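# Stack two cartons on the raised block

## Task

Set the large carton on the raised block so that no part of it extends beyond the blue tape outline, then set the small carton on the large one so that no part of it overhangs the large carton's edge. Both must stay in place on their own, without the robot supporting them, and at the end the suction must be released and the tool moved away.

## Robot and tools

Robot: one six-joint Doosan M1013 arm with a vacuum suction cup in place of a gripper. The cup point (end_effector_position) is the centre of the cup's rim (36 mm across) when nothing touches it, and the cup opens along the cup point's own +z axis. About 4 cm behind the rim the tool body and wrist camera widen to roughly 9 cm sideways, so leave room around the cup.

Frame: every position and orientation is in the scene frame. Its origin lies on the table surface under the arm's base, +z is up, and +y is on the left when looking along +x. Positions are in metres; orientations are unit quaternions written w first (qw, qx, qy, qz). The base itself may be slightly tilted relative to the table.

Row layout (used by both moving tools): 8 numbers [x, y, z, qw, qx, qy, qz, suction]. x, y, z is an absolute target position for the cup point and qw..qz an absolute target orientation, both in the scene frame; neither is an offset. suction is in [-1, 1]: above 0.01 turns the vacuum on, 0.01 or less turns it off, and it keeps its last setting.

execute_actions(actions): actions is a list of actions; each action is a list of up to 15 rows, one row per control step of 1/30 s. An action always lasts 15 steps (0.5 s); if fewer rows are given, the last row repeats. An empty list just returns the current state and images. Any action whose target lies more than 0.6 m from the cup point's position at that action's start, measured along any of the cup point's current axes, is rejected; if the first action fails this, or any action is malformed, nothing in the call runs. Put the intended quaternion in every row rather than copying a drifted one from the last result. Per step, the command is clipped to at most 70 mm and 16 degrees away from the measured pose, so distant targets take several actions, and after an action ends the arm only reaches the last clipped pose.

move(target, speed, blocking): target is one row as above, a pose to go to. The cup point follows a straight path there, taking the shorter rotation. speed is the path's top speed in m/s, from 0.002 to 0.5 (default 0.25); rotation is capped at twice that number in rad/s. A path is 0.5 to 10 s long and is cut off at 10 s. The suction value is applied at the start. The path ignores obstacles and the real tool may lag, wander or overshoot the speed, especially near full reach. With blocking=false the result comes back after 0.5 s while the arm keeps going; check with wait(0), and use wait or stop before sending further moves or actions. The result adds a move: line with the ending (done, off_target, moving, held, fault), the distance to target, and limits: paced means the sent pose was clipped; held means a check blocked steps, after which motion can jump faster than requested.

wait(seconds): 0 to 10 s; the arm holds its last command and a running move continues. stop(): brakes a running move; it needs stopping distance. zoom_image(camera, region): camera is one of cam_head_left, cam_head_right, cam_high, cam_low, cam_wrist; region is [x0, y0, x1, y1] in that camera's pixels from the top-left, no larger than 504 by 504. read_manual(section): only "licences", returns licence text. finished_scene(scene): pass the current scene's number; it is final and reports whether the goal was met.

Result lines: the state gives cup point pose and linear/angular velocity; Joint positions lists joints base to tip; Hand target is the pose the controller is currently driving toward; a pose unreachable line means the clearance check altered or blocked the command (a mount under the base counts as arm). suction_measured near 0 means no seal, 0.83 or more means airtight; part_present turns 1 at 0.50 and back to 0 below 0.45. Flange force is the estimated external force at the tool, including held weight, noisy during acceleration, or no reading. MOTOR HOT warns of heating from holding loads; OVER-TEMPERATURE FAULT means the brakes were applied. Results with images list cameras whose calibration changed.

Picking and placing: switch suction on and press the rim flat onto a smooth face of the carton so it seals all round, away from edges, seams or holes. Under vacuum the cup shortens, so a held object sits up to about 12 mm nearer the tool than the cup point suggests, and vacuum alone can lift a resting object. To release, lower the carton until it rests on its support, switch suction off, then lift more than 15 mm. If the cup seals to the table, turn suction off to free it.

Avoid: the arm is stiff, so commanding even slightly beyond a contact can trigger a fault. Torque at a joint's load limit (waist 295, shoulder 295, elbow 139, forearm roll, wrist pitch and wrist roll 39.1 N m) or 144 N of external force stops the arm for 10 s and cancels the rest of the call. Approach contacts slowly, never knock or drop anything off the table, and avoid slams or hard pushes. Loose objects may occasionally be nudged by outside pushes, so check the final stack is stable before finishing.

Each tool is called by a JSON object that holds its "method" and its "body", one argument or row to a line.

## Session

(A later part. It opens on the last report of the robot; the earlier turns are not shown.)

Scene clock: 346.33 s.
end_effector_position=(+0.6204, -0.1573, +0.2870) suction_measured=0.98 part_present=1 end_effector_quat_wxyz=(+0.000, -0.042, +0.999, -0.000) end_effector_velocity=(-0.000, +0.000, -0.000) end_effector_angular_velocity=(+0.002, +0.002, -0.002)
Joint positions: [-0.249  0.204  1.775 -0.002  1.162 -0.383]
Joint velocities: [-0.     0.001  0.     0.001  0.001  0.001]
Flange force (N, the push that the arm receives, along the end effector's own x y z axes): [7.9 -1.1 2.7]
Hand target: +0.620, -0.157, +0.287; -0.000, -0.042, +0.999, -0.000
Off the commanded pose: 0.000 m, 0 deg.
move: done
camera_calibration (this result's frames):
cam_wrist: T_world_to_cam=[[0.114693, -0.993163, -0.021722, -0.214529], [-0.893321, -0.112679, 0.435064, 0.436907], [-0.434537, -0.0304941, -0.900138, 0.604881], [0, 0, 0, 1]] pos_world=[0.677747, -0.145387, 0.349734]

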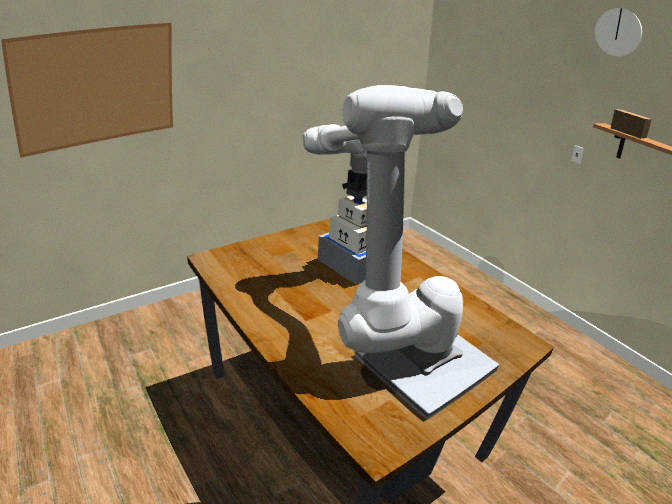

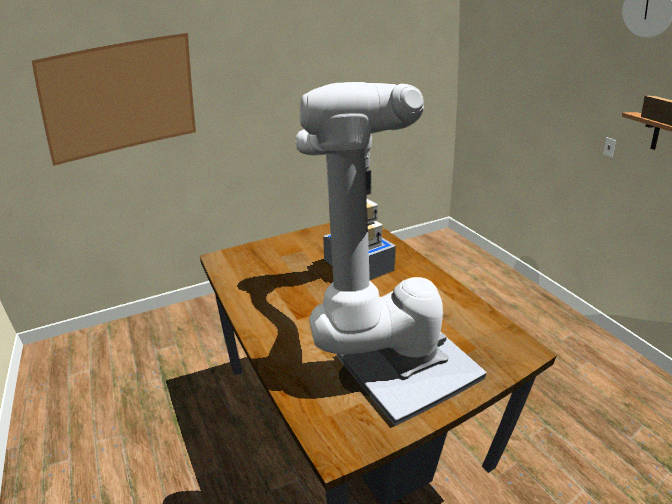

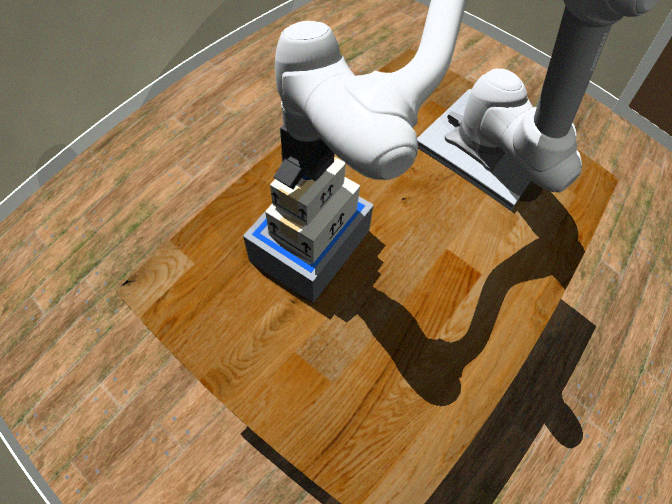

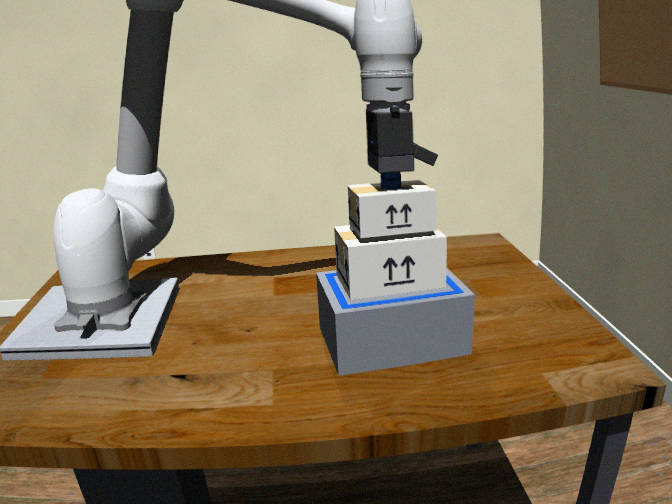

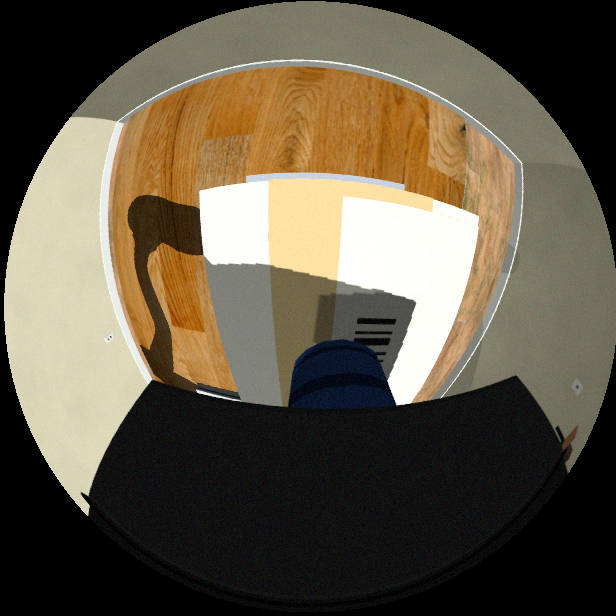

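{"method": "move", "body": {
  "target": [0.6178, -0.1441, 0.284, 0, -0.0419, 0.9991, 0, 1],
  "speed": 0.04
}}

{"method": "zoom_image", "body": {
  "camera": "cam_low",
  "region": [325, 205, 460, 265]
}}

{"method": "zoom_image", "body": {
  "camera": "cam_high",
  "region": [255, 160, 375, 260]
}}

{"method": "zoom_image", "body": {
  "camera": "cam_head_left",
  "region": [315, 190, 385, 260]
}}

Scene clock: 400.00 s.
end_effector_position=(+0.6178, -0.1441, +0.2840) suction_measured=0.98 part_present=1 end_effector_quat_wxyz=(-0.000, -0.042, +0.999, +0.000) end_effector_velocity=(-0.000, +0.000, +0.001) end_effector_angular_velocity=(-0.001, -0.000, -0.000)
Joint positions: [-0.23   0.198  1.789 -0.002  1.154 -0.365]
Joint velocities: [ 0.    -0.001 -0.    -0.001  0.001  0.001]
Flange force (N, the push that the arm receives, along the end effector's own x y z axes): [7.3 1.5 3.0]
Hand target: +0.618, -0.144, +0.284; -0.000, -0.042, +0.999, +0.000
Off the commanded pose: 0.000 m, 0 deg.
move: done
camera_calibration (this result's frames):
cam_wrist: T_world_to_cam=[[0.114663, -0.993166, -0.0217655, -0.201186], [-0.893298, -0.112669, 0.435114, 0.437371], [-0.434593, -0.0304484, -0.900112, 0.601437], [0, 0, 0, 1]] pos_world=[0.675152, -0.13222, 0.346676]

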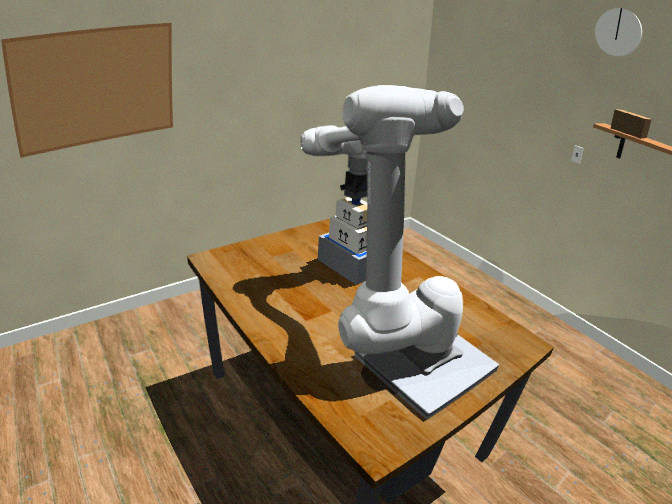

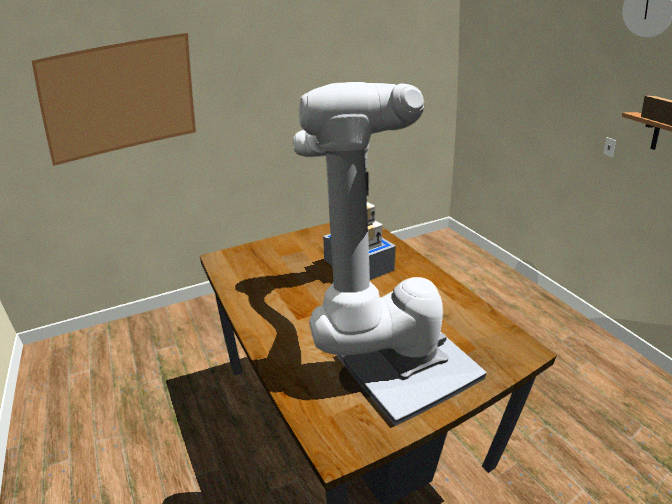

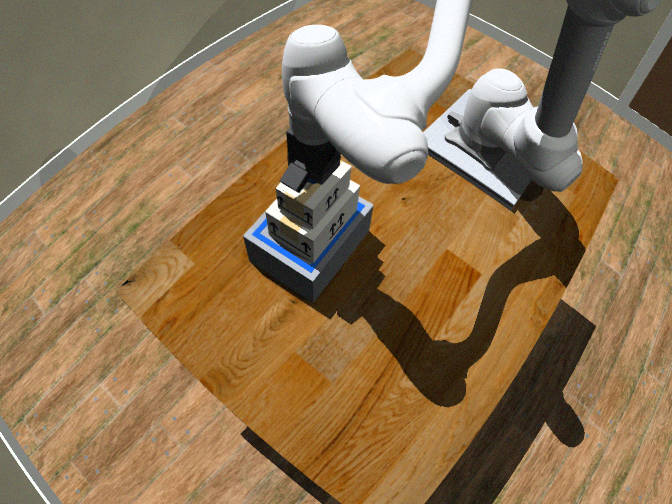

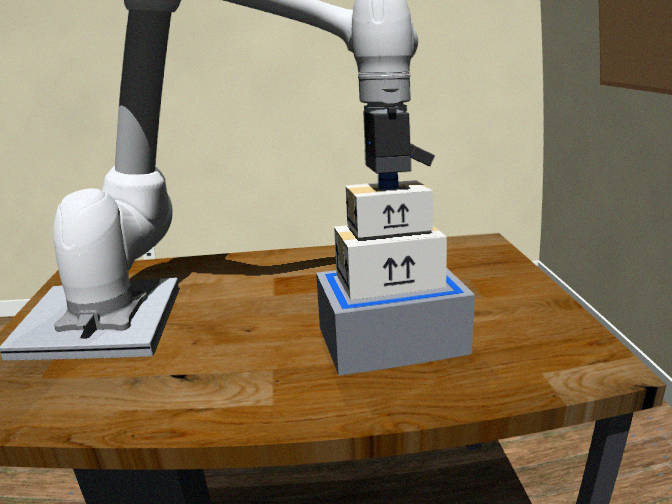

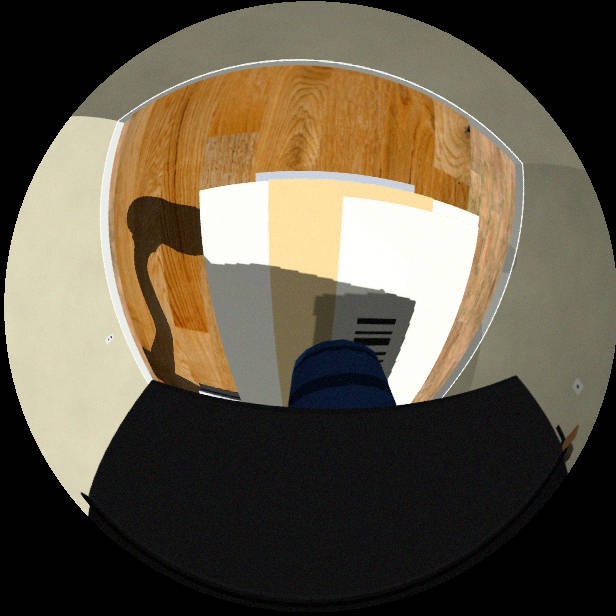

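Region (325, 205, 460, 265) of cam_low's 672x504 image, scaled by 3.733, with more detail than that image has.

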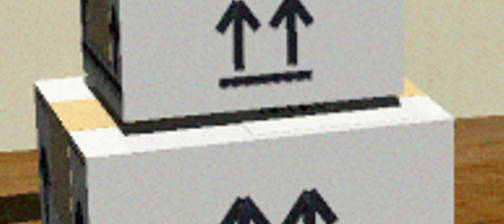

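Region (255, 160, 375, 260) of cam_high's 672x504 image, scaled by 4.200, with more detail than that image has.

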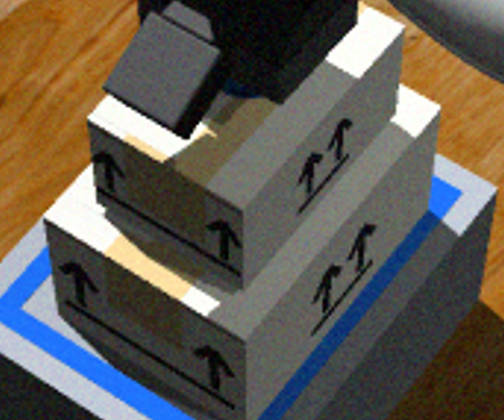

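Region (315, 190, 385, 260) of cam_head_left's 672x504 image, scaled by 7.200, with more detail than that image has.

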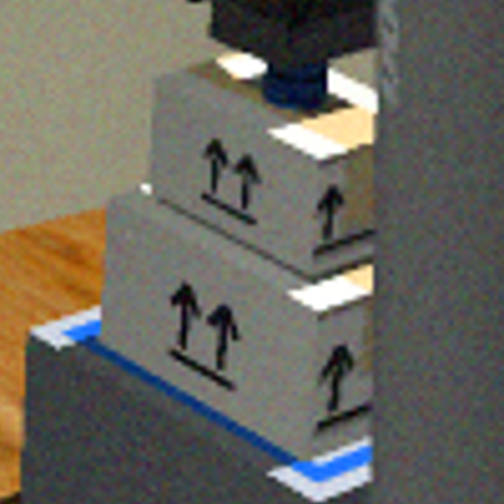

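{"method": "move", "body": {
  "target": [0.6178, -0.1441, 0.278, 0, -0.0419, 0.9991, 0, 1],
  "speed": 0.015
}}

{"method": "zoom_image", "body": {
  "camera": "cam_low",
  "region": [325, 205, 460, 265]
}}

Scene clock: 419.03 s.
end_effector_position=(+0.6178, -0.1441, +0.2780) suction_measured=0.98 part_present=1 end_effector_quat_wxyz=(+0.000, -0.042, +0.999, +0.000) end_effector_velocity=(-0.000, -0.000, +0.001) end_effector_angular_velocity=(-0.001, -0.001, +0.000)
Joint positions: [-0.23   0.202  1.796 -0.002  1.143 -0.365]
Joint velocities: [ 0.    -0.001  0.    -0.001 -0.     0.   ]
Flange force (N, the push that the arm receives, along the end effector's own x y z axes): [7.5 0.2 3.8]
Hand target: +0.618, -0.144, +0.278; -0.000, -0.042, +0.999, -0.000
Off the commanded pose: 0.000 m, 0 deg.
move: done
camera_calibration (this result's frames):
cam_wrist: T_world_to_cam=[[0.114684, -0.993164, -0.0217505, -0.201296], [-0.893324, -0.112683, 0.435057, 0.439997], [-0.434534, -0.0304639, -0.90014, 0.59605], [0, 0, 0, 1]] pos_world=[0.675149, -0.132181, 0.340726]

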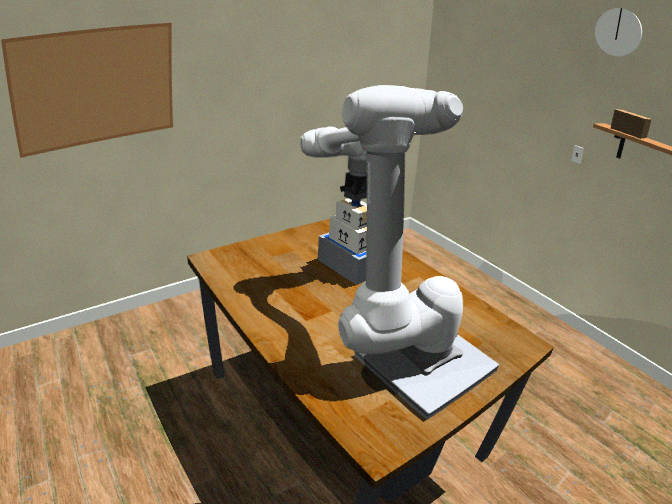

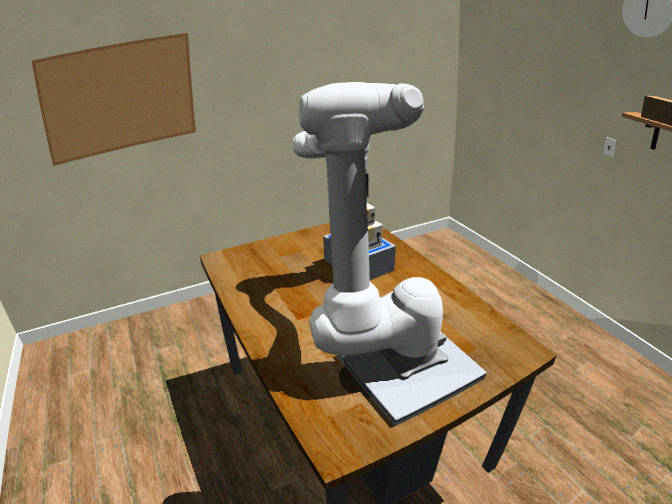

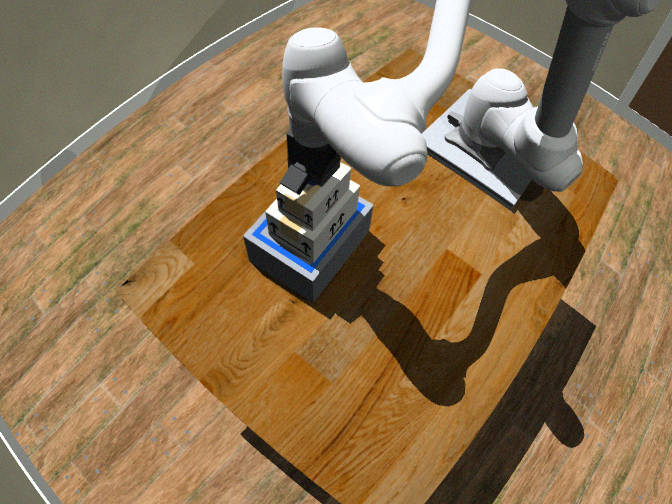

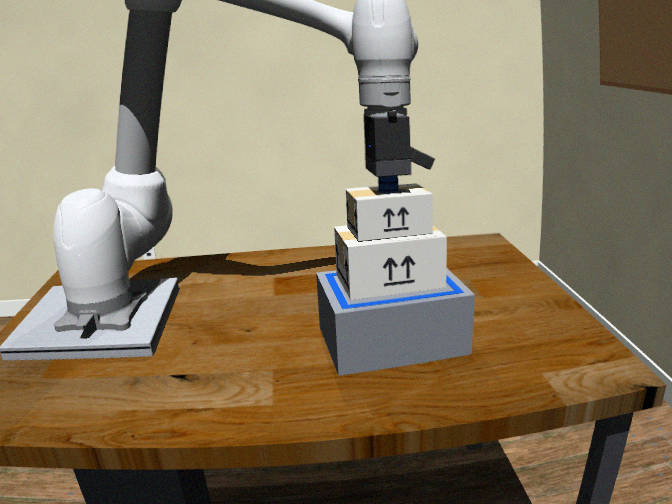

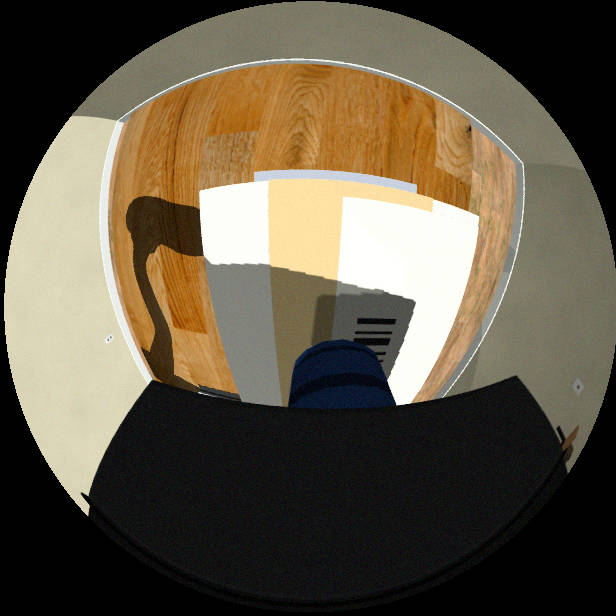

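Region (325, 205, 460, 265) of cam_low's 672x504 image, scaled by 3.733, with more detail than that image has.

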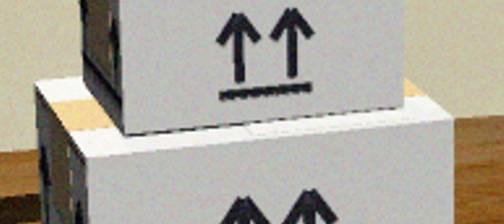

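{"method": "execute_actions", "body": {
  "actions": [
    [[0.6178, -0.1441, 0.2778, 0, -0.0419, 0.9991, 0, 1], [0.6178, -0.1441, 0.2776, 0, -0.0419, 0.9991, 0, 1], [0.6178, -0.1441, 0.2774, 0, -0.0419, 0.9991, 0, 1], [0.6178, -0.1441, 0.2772, 0, -0.0419, 0.9991, 0, 1], [0.6178, -0.1441, 0.277, 0, -0.0419, 0.9991, 0, 1], [0.6178, -0.1441, 0.2768, 0, -0.0419, 0.9991, 0, 1], [0.6178, -0.1441, 0.2766, 0, -0.0419, 0.9991, 0, 1]]
  ]
}}

Scene clock: 423.27 s.
end_effector_position=(+0.6178, -0.1441, +0.2766) suction_measured=0.98 part_present=1 end_effector_quat_wxyz=(-0.000, -0.042, +0.999, -0.000) end_effector_velocity=(-0.000, -0.000, +0.001) end_effector_angular_velocity=(-0.001, +0.000, +0.000)
Joint positions: [-0.23   0.203  1.797 -0.002  1.141 -0.365]
Joint velocities: [ 0.    -0.001 -0.    -0.001  0.001  0.   ]
Flange force (N, the push that the arm receives, along the end effector's own x y z axes): [10.1 2.6 2.2]
Hand target: +0.618, -0.144, +0.277; -0.000, -0.042, +0.999, -0.000
Off the commanded pose: 0.000 m, 0 deg.
camera_calibration (this result's frames):
cam_wrist: T_world_to_cam=[[0.114706, -0.993162, -0.0217311, -0.201352], [-0.893302, -0.112693, 0.435099, 0.44059], [-0.434573, -0.030496, -0.90012, 0.59478], [0, 0, 0, 1]] pos_world=[0.675152, -0.132186, 0.339298]

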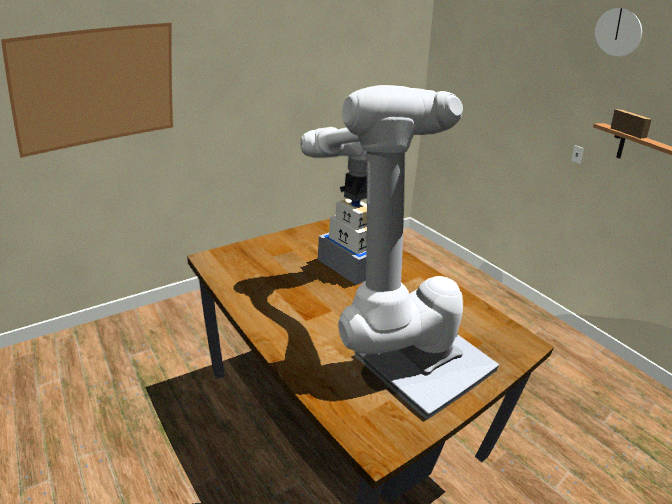

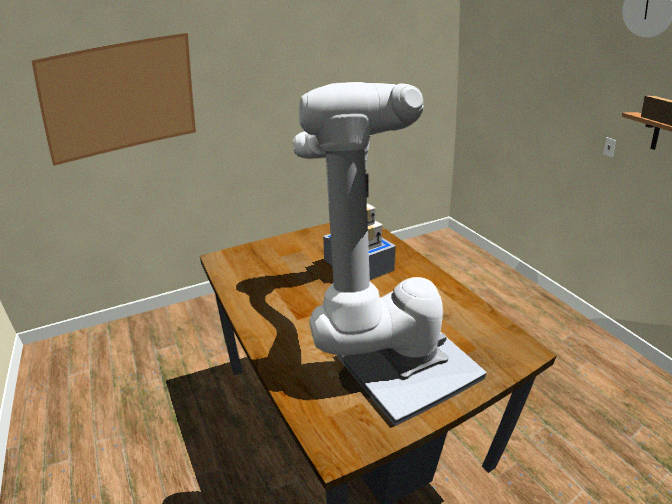

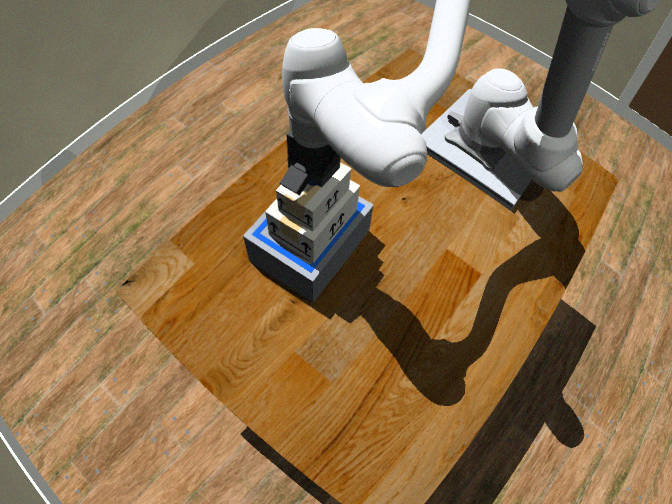

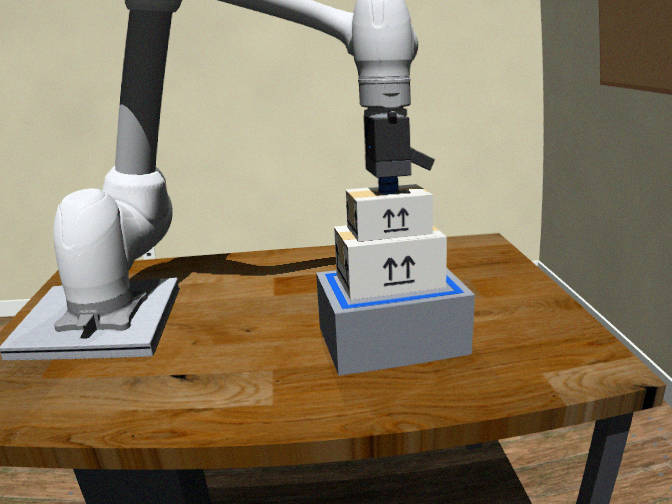

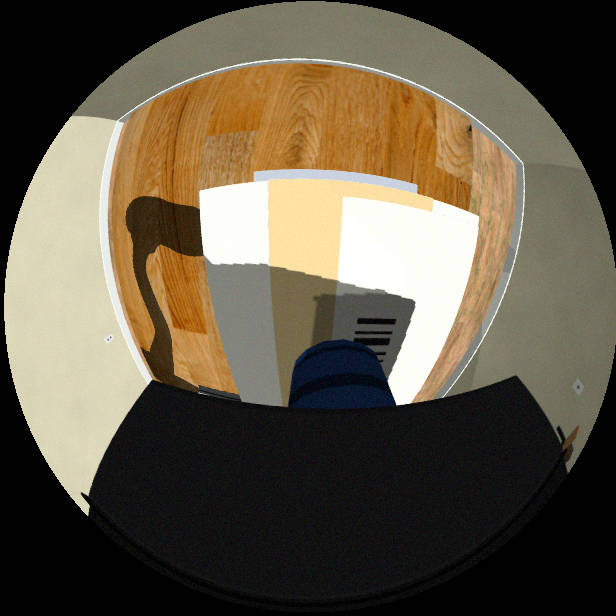

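{"method": "execute_actions", "body": {
  "actions": [
    [[0.6178, -0.1441, 0.2764, 0, -0.0419, 0.9991, 0, 1], [0.6178, -0.1441, 0.2762, 0, -0.0419, 0.9991, 0, 1], [0.6178, -0.1441, 0.276, 0, -0.0419, 0.9991, 0, 1], [0.6178, -0.1441, 0.276, 0, -0.0419, 0.9991, 0, 1], [0.6178, -0.1441, 0.276, 0, -0.0419, 0.9991, 0, 1], [0.6178, -0.1441, 0.276, 0, -0.0419, 0.9991, 0, 1], [0.6178, -0.1441, 0.276, 0, -0.0419, 0.9991, 0, -1]]
  ]
}}

Scene clock: 430.20 s.
end_effector_position=(+0.6178, -0.1441, +0.2761) suction_measured=0.01 part_present=0 end_effector_quat_wxyz=(+0.000, -0.042, +0.999, -0.000) end_effector_velocity=(+0.000, +0.000, -0.000) end_effector_angular_velocity=(-0.000, -0.000, +0.003)
Joint positions: [-0.23   0.203  1.798 -0.002  1.14  -0.365]
Joint velocities: [ 0.001  0.     0.    -0.    -0.001 -0.002]
Flange force (N, the push that the arm receives, along the end effector's own x y z axes): [11.0 4.2 -36.8]
Hand target: +0.618, -0.144, +0.276; -0.000, -0.042, +0.999, -0.000
Off the commanded pose: 0.000 m, 0 deg.
camera_calibration (this result's frames):
cam_wrist: T_world_to_cam=[[0.114711, -0.993163, -0.021654, -0.201394], [-0.893387, -0.112669, 0.434932, 0.440914], [-0.434398, -0.0305459, -0.900203, 0.594271], [0, 0, 0, 1]] pos_world=[0.675159, -0.132187, 0.338836]

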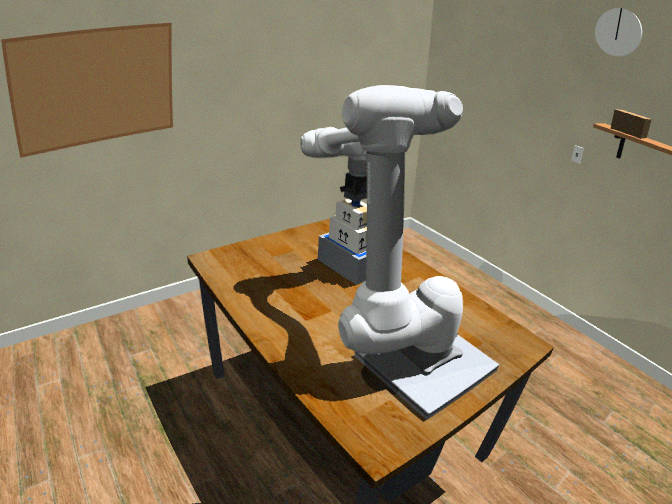

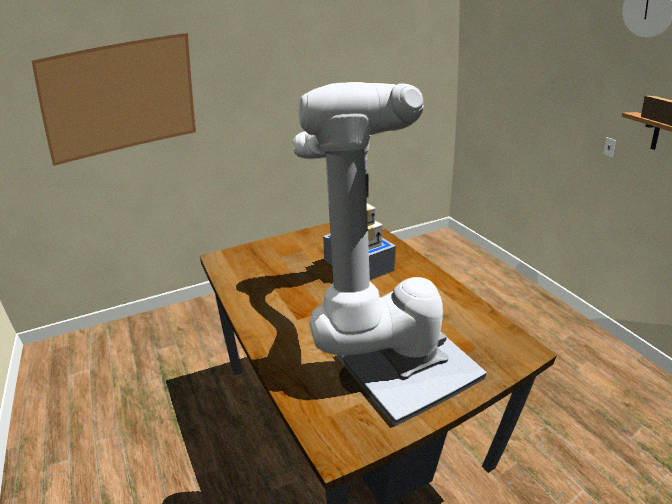

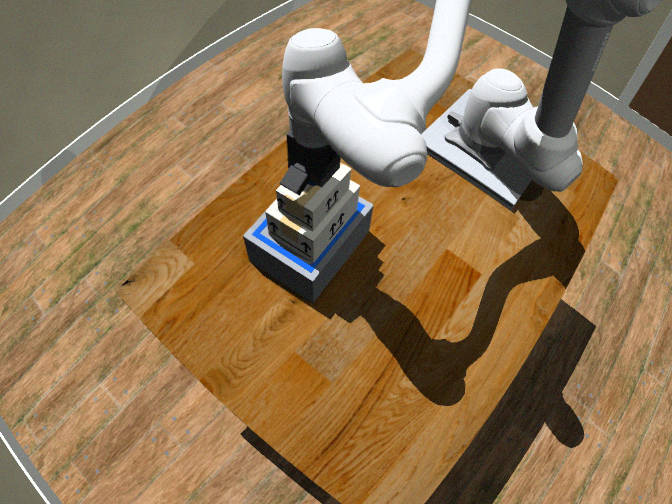

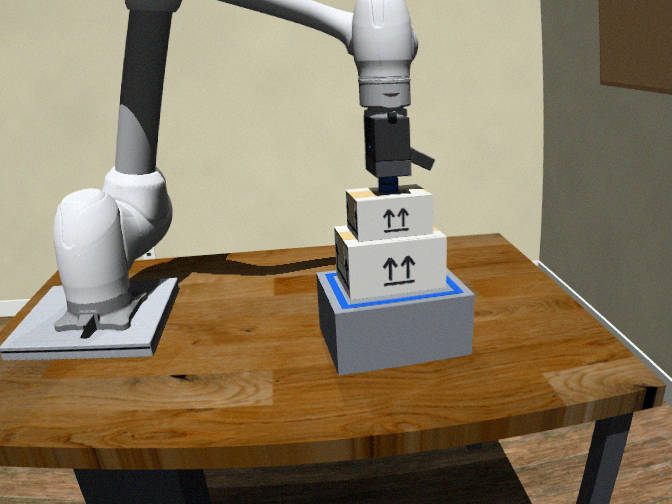

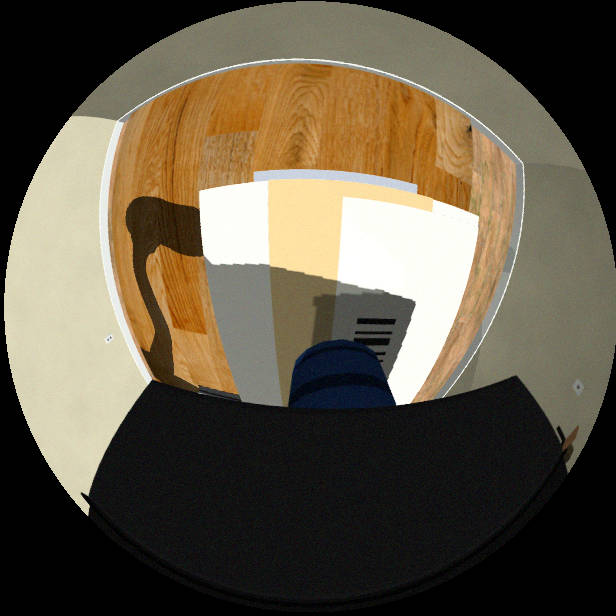

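{"method": "move", "body": {
  "target": [0.6178, -0.1441, 0.32, 0, -0.0419, 0.9991, 0, -1],
  "speed": 0.2
}}

Scene clock: 433.77 s.
end_effector_position=(+0.6178, -0.1442, +0.3199) suction_measured=0.01 part_present=0 end_effector_quat_wxyz=(-0.000, -0.042, +0.999, -0.000) end_effector_velocity=(-0.000, +0.001, +0.001) end_effector_angular_velocity=(+0.001, -0.000, -0.001)
Joint positions: [-0.23   0.176  1.747 -0.002  1.219 -0.365]
Joint velocities: [ 0.001 -0.001 -0.     0.001  0.001  0.001]
Flange force (N, the push that the arm receives, along the end effector's own x y z axes): [3.0 -0.5 0.3]
Hand target: +0.618, -0.144, +0.320; +0.000, -0.042, +0.999, +0.000
Off the commanded pose: 0.000 m, 0 deg.
move: done
camera_calibration (this result's frames):
cam_wrist: T_world_to_cam=[[0.114531, -0.993183, -0.0217011, -0.200427], [-0.893274, -0.112519, 0.435202, 0.421692], [-0.434677, -0.0304588, -0.900071, 0.633808], [0, 0, 0, 1]] pos_world=[0.675143, -0.132307, 0.382602]

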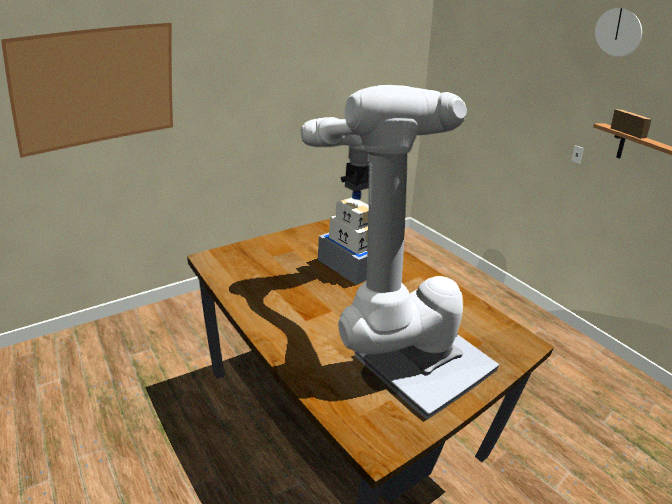

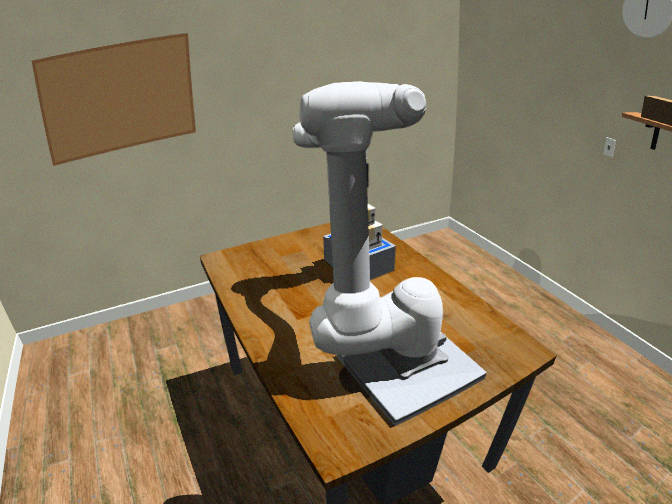

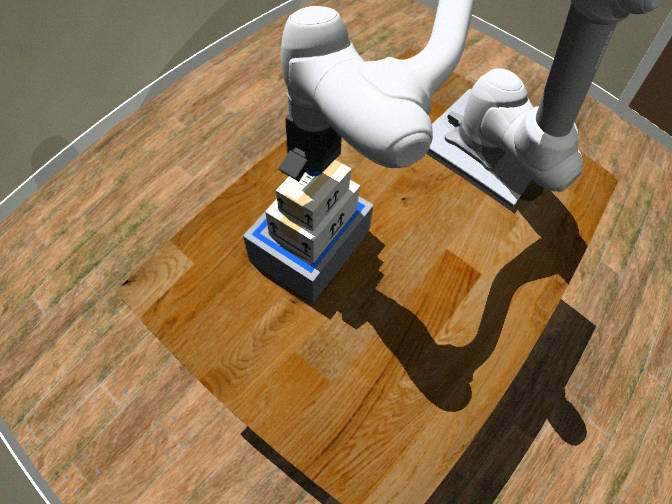

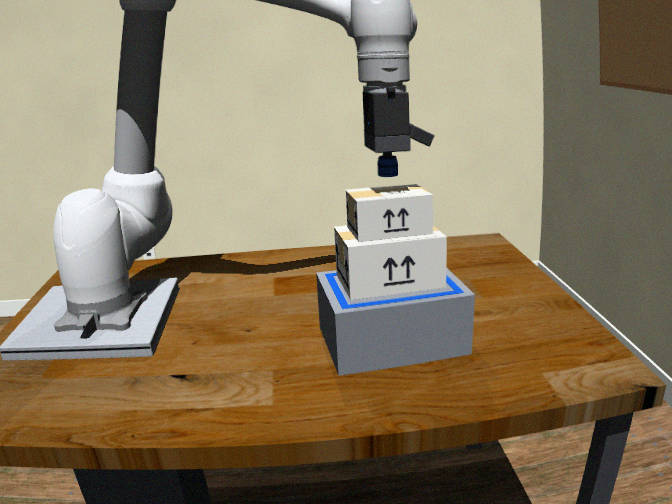

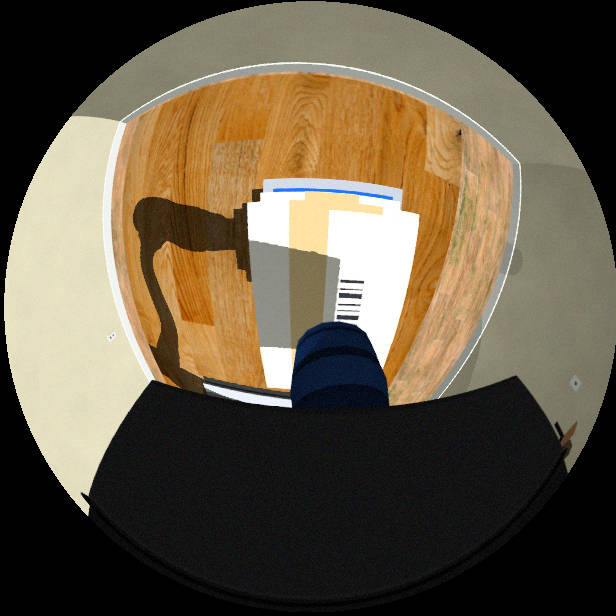

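{"method": "move", "body": {
  "target": [0.6081, -0.0232, 0.315, 0, -0.0419, 0.9991, 0, -1],
  "speed": 0.3
}}

{"method": "move", "body": {
  "target": [0.6081, -0.0232, 0.137, 0, -0.0419, 0.9991, 0, -1],
  "speed": 0.25
}}

{"method": "zoom_image", "body": {
  "camera": "cam_high",
  "region": [240, 140, 420, 300]
}}

{"method": "zoom_image", "body": {
  "camera": "cam_head_left",
  "region": [290, 170, 400, 290]
}}

Scene clock: 459.80 s.
end_effector_position=(+0.6080, -0.0233, +0.3151) suction_measured=0.01 part_present=0 end_effector_quat_wxyz=(+0.000, -0.042, +0.999, +0.000) end_effector_velocity=(-0.000, +0.000, -0.000) end_effector_angular_velocity=(-0.000, +0.001, -0.001)
Joint positions: [-0.041  0.139  1.8   -0.002  1.202 -0.176]
Joint velocities: [ 0.     0.    -0.    -0.     0.001  0.002]
Flange force (N, the push that the arm receives, along the end effector's own x y z axes): [7.7 -4.3 -0.1]
Hand target: +0.608, -0.023, +0.315; -0.000, -0.042, +0.999, +0.000
Off the commanded pose: 0.000 m, 0 deg.
move: done
camera_calibration (this result's frames):
cam_wrist: T_world_to_cam=[[0.114643, -0.993168, -0.0217749, -0.07941], [-0.893379, -0.112661, 0.434949, 0.42882], [-0.434431, -0.0304108, -0.900192, 0.628798], [0, 0, 0, 1]] pos_world=[0.665372, -0.011434, 0.377795]

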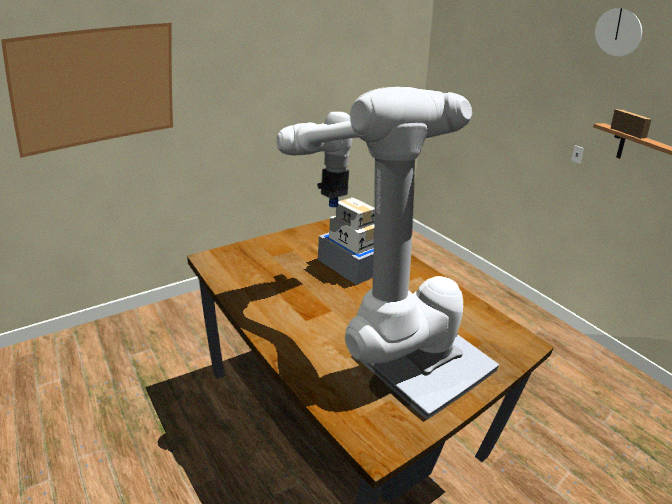

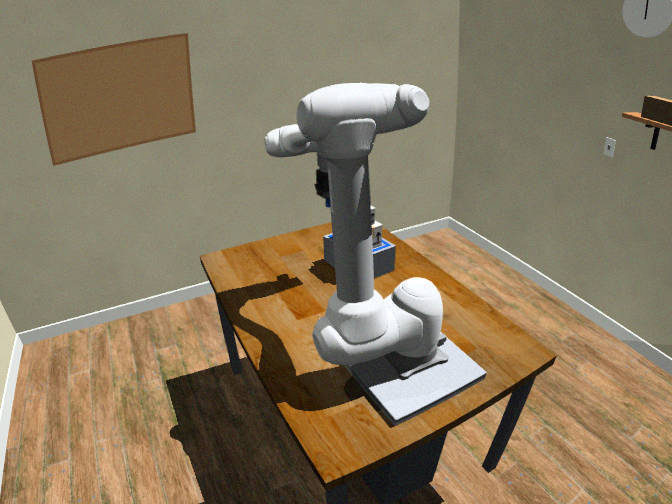

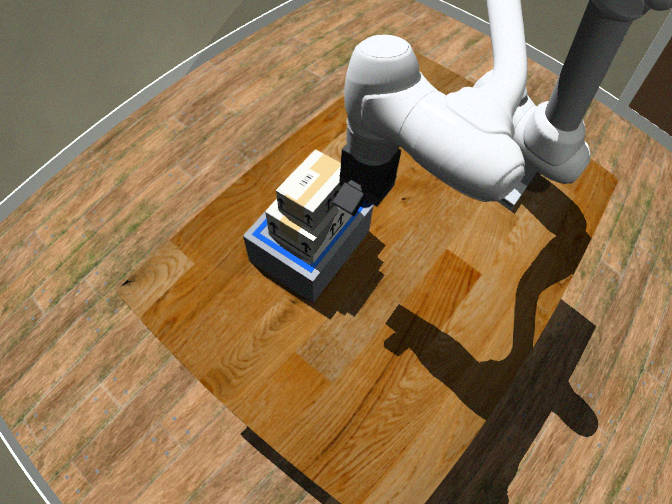

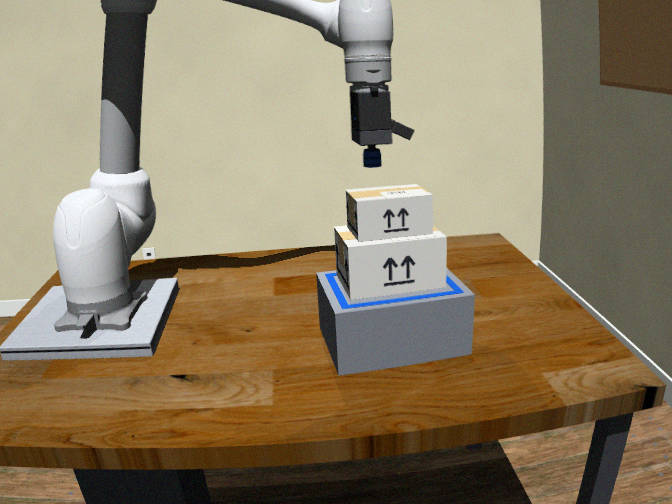

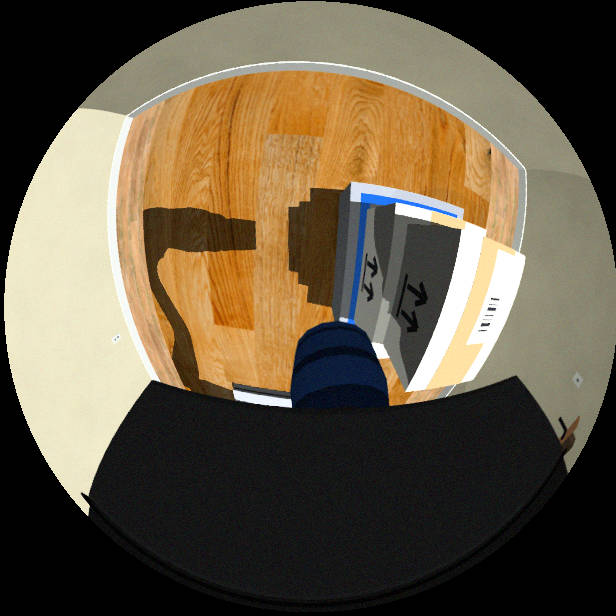

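Scene clock: 460.87 s.
end_effector_position=(+0.6081, -0.0232, +0.1372) suction_measured=0.01 part_present=0 end_effector_quat_wxyz=(+0.000, -0.042, +0.999, -0.000) end_effector_velocity=(+0.001, -0.001, -0.000) end_effector_angular_velocity=(-0.000, -0.003, -0.002)
Joint positions: [-0.042  0.293  1.975 -0.003  0.874 -0.175]
Joint velocities: [-0.001  0.    -0.     0.    -0.003  0.001]
Flange force (N, the push that the arm receives, along the end effector's own x y z axes): [5.3 1.0 -3.4]
Hand target: +0.608, -0.023, +0.137; -0.000, -0.042, +0.999, -0.000
Off the commanded pose: 0.000 m, 0 deg.
move: done
camera_calibration (this result's frames):
cam_wrist: T_world_to_cam=[[0.114686, -0.993166, -0.0216526, -0.0832151], [-0.893346, -0.112644, 0.435022, 0.506239], [-0.434488, -0.0305477, -0.90016, 0.468715], [0, 0, 0, 1]] pos_world=[0.665442, -0.0113037, 0.199892]

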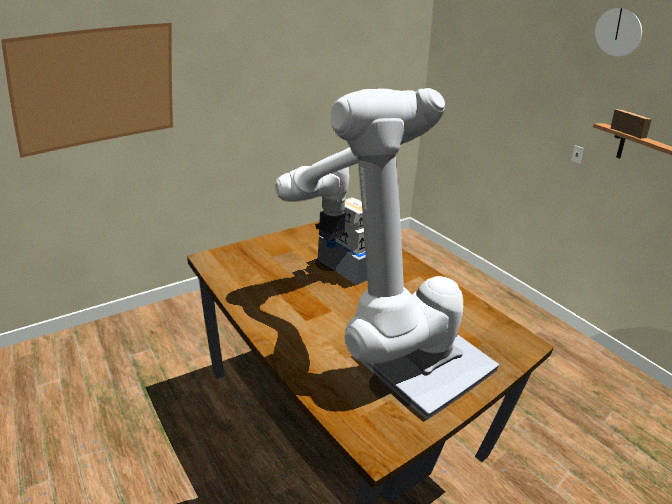

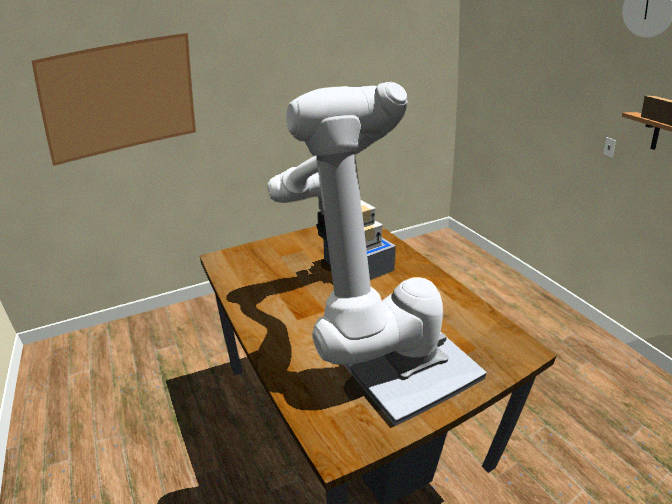

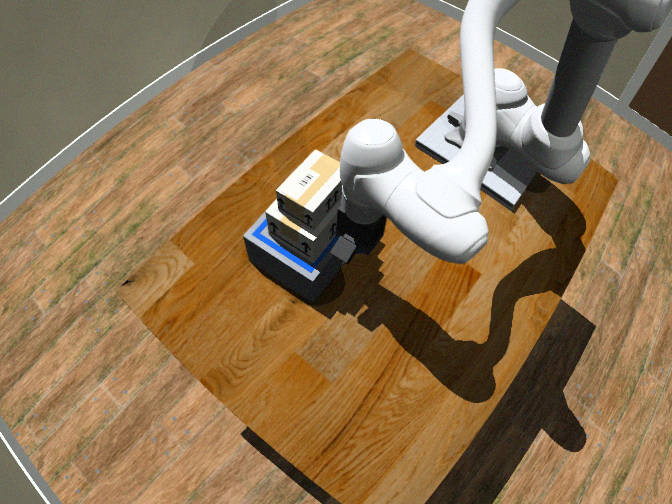

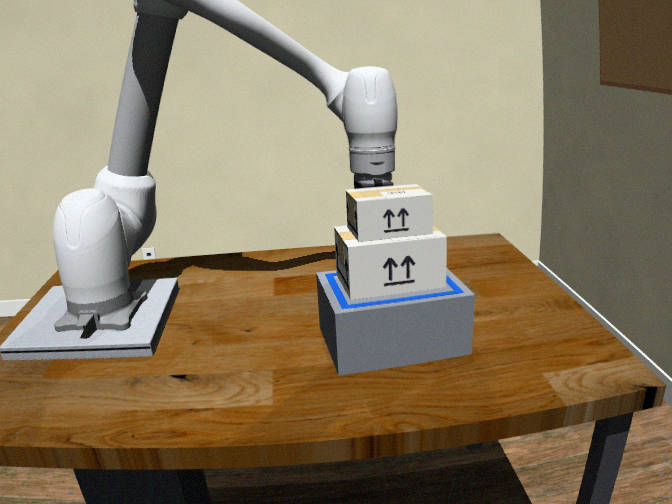

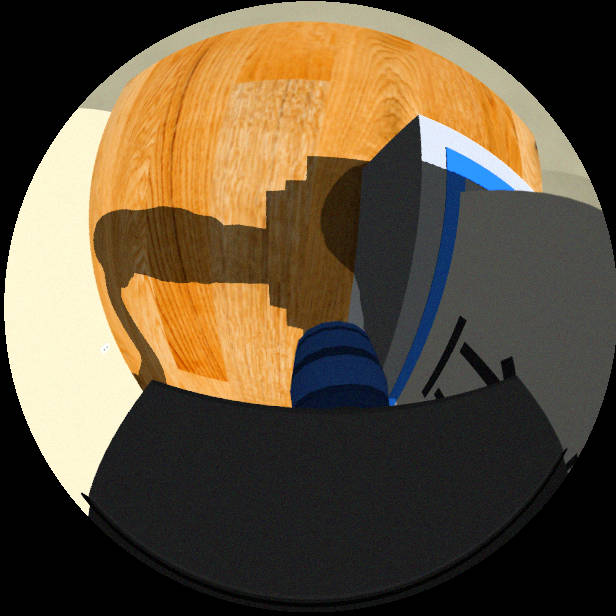

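Region (240, 140, 420, 300) of cam_high's 672x504 image, scaled by 2.800, with more detail than that image has.

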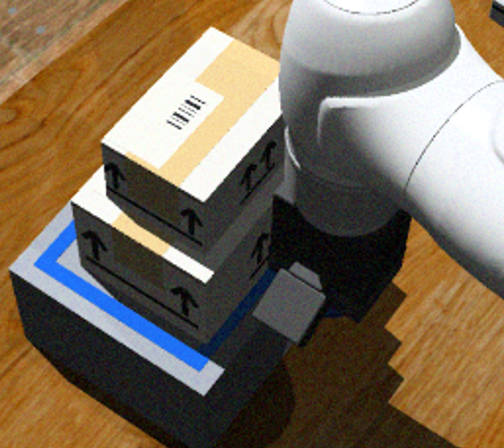

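Region (290, 170, 400, 290) of cam_head_left's 672x504 image, scaled by 4.200, with more detail than that image has; it fills the left 462 columns of this view, and the rest is white.

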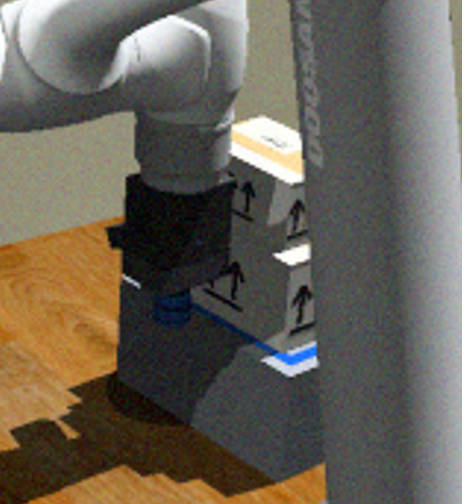

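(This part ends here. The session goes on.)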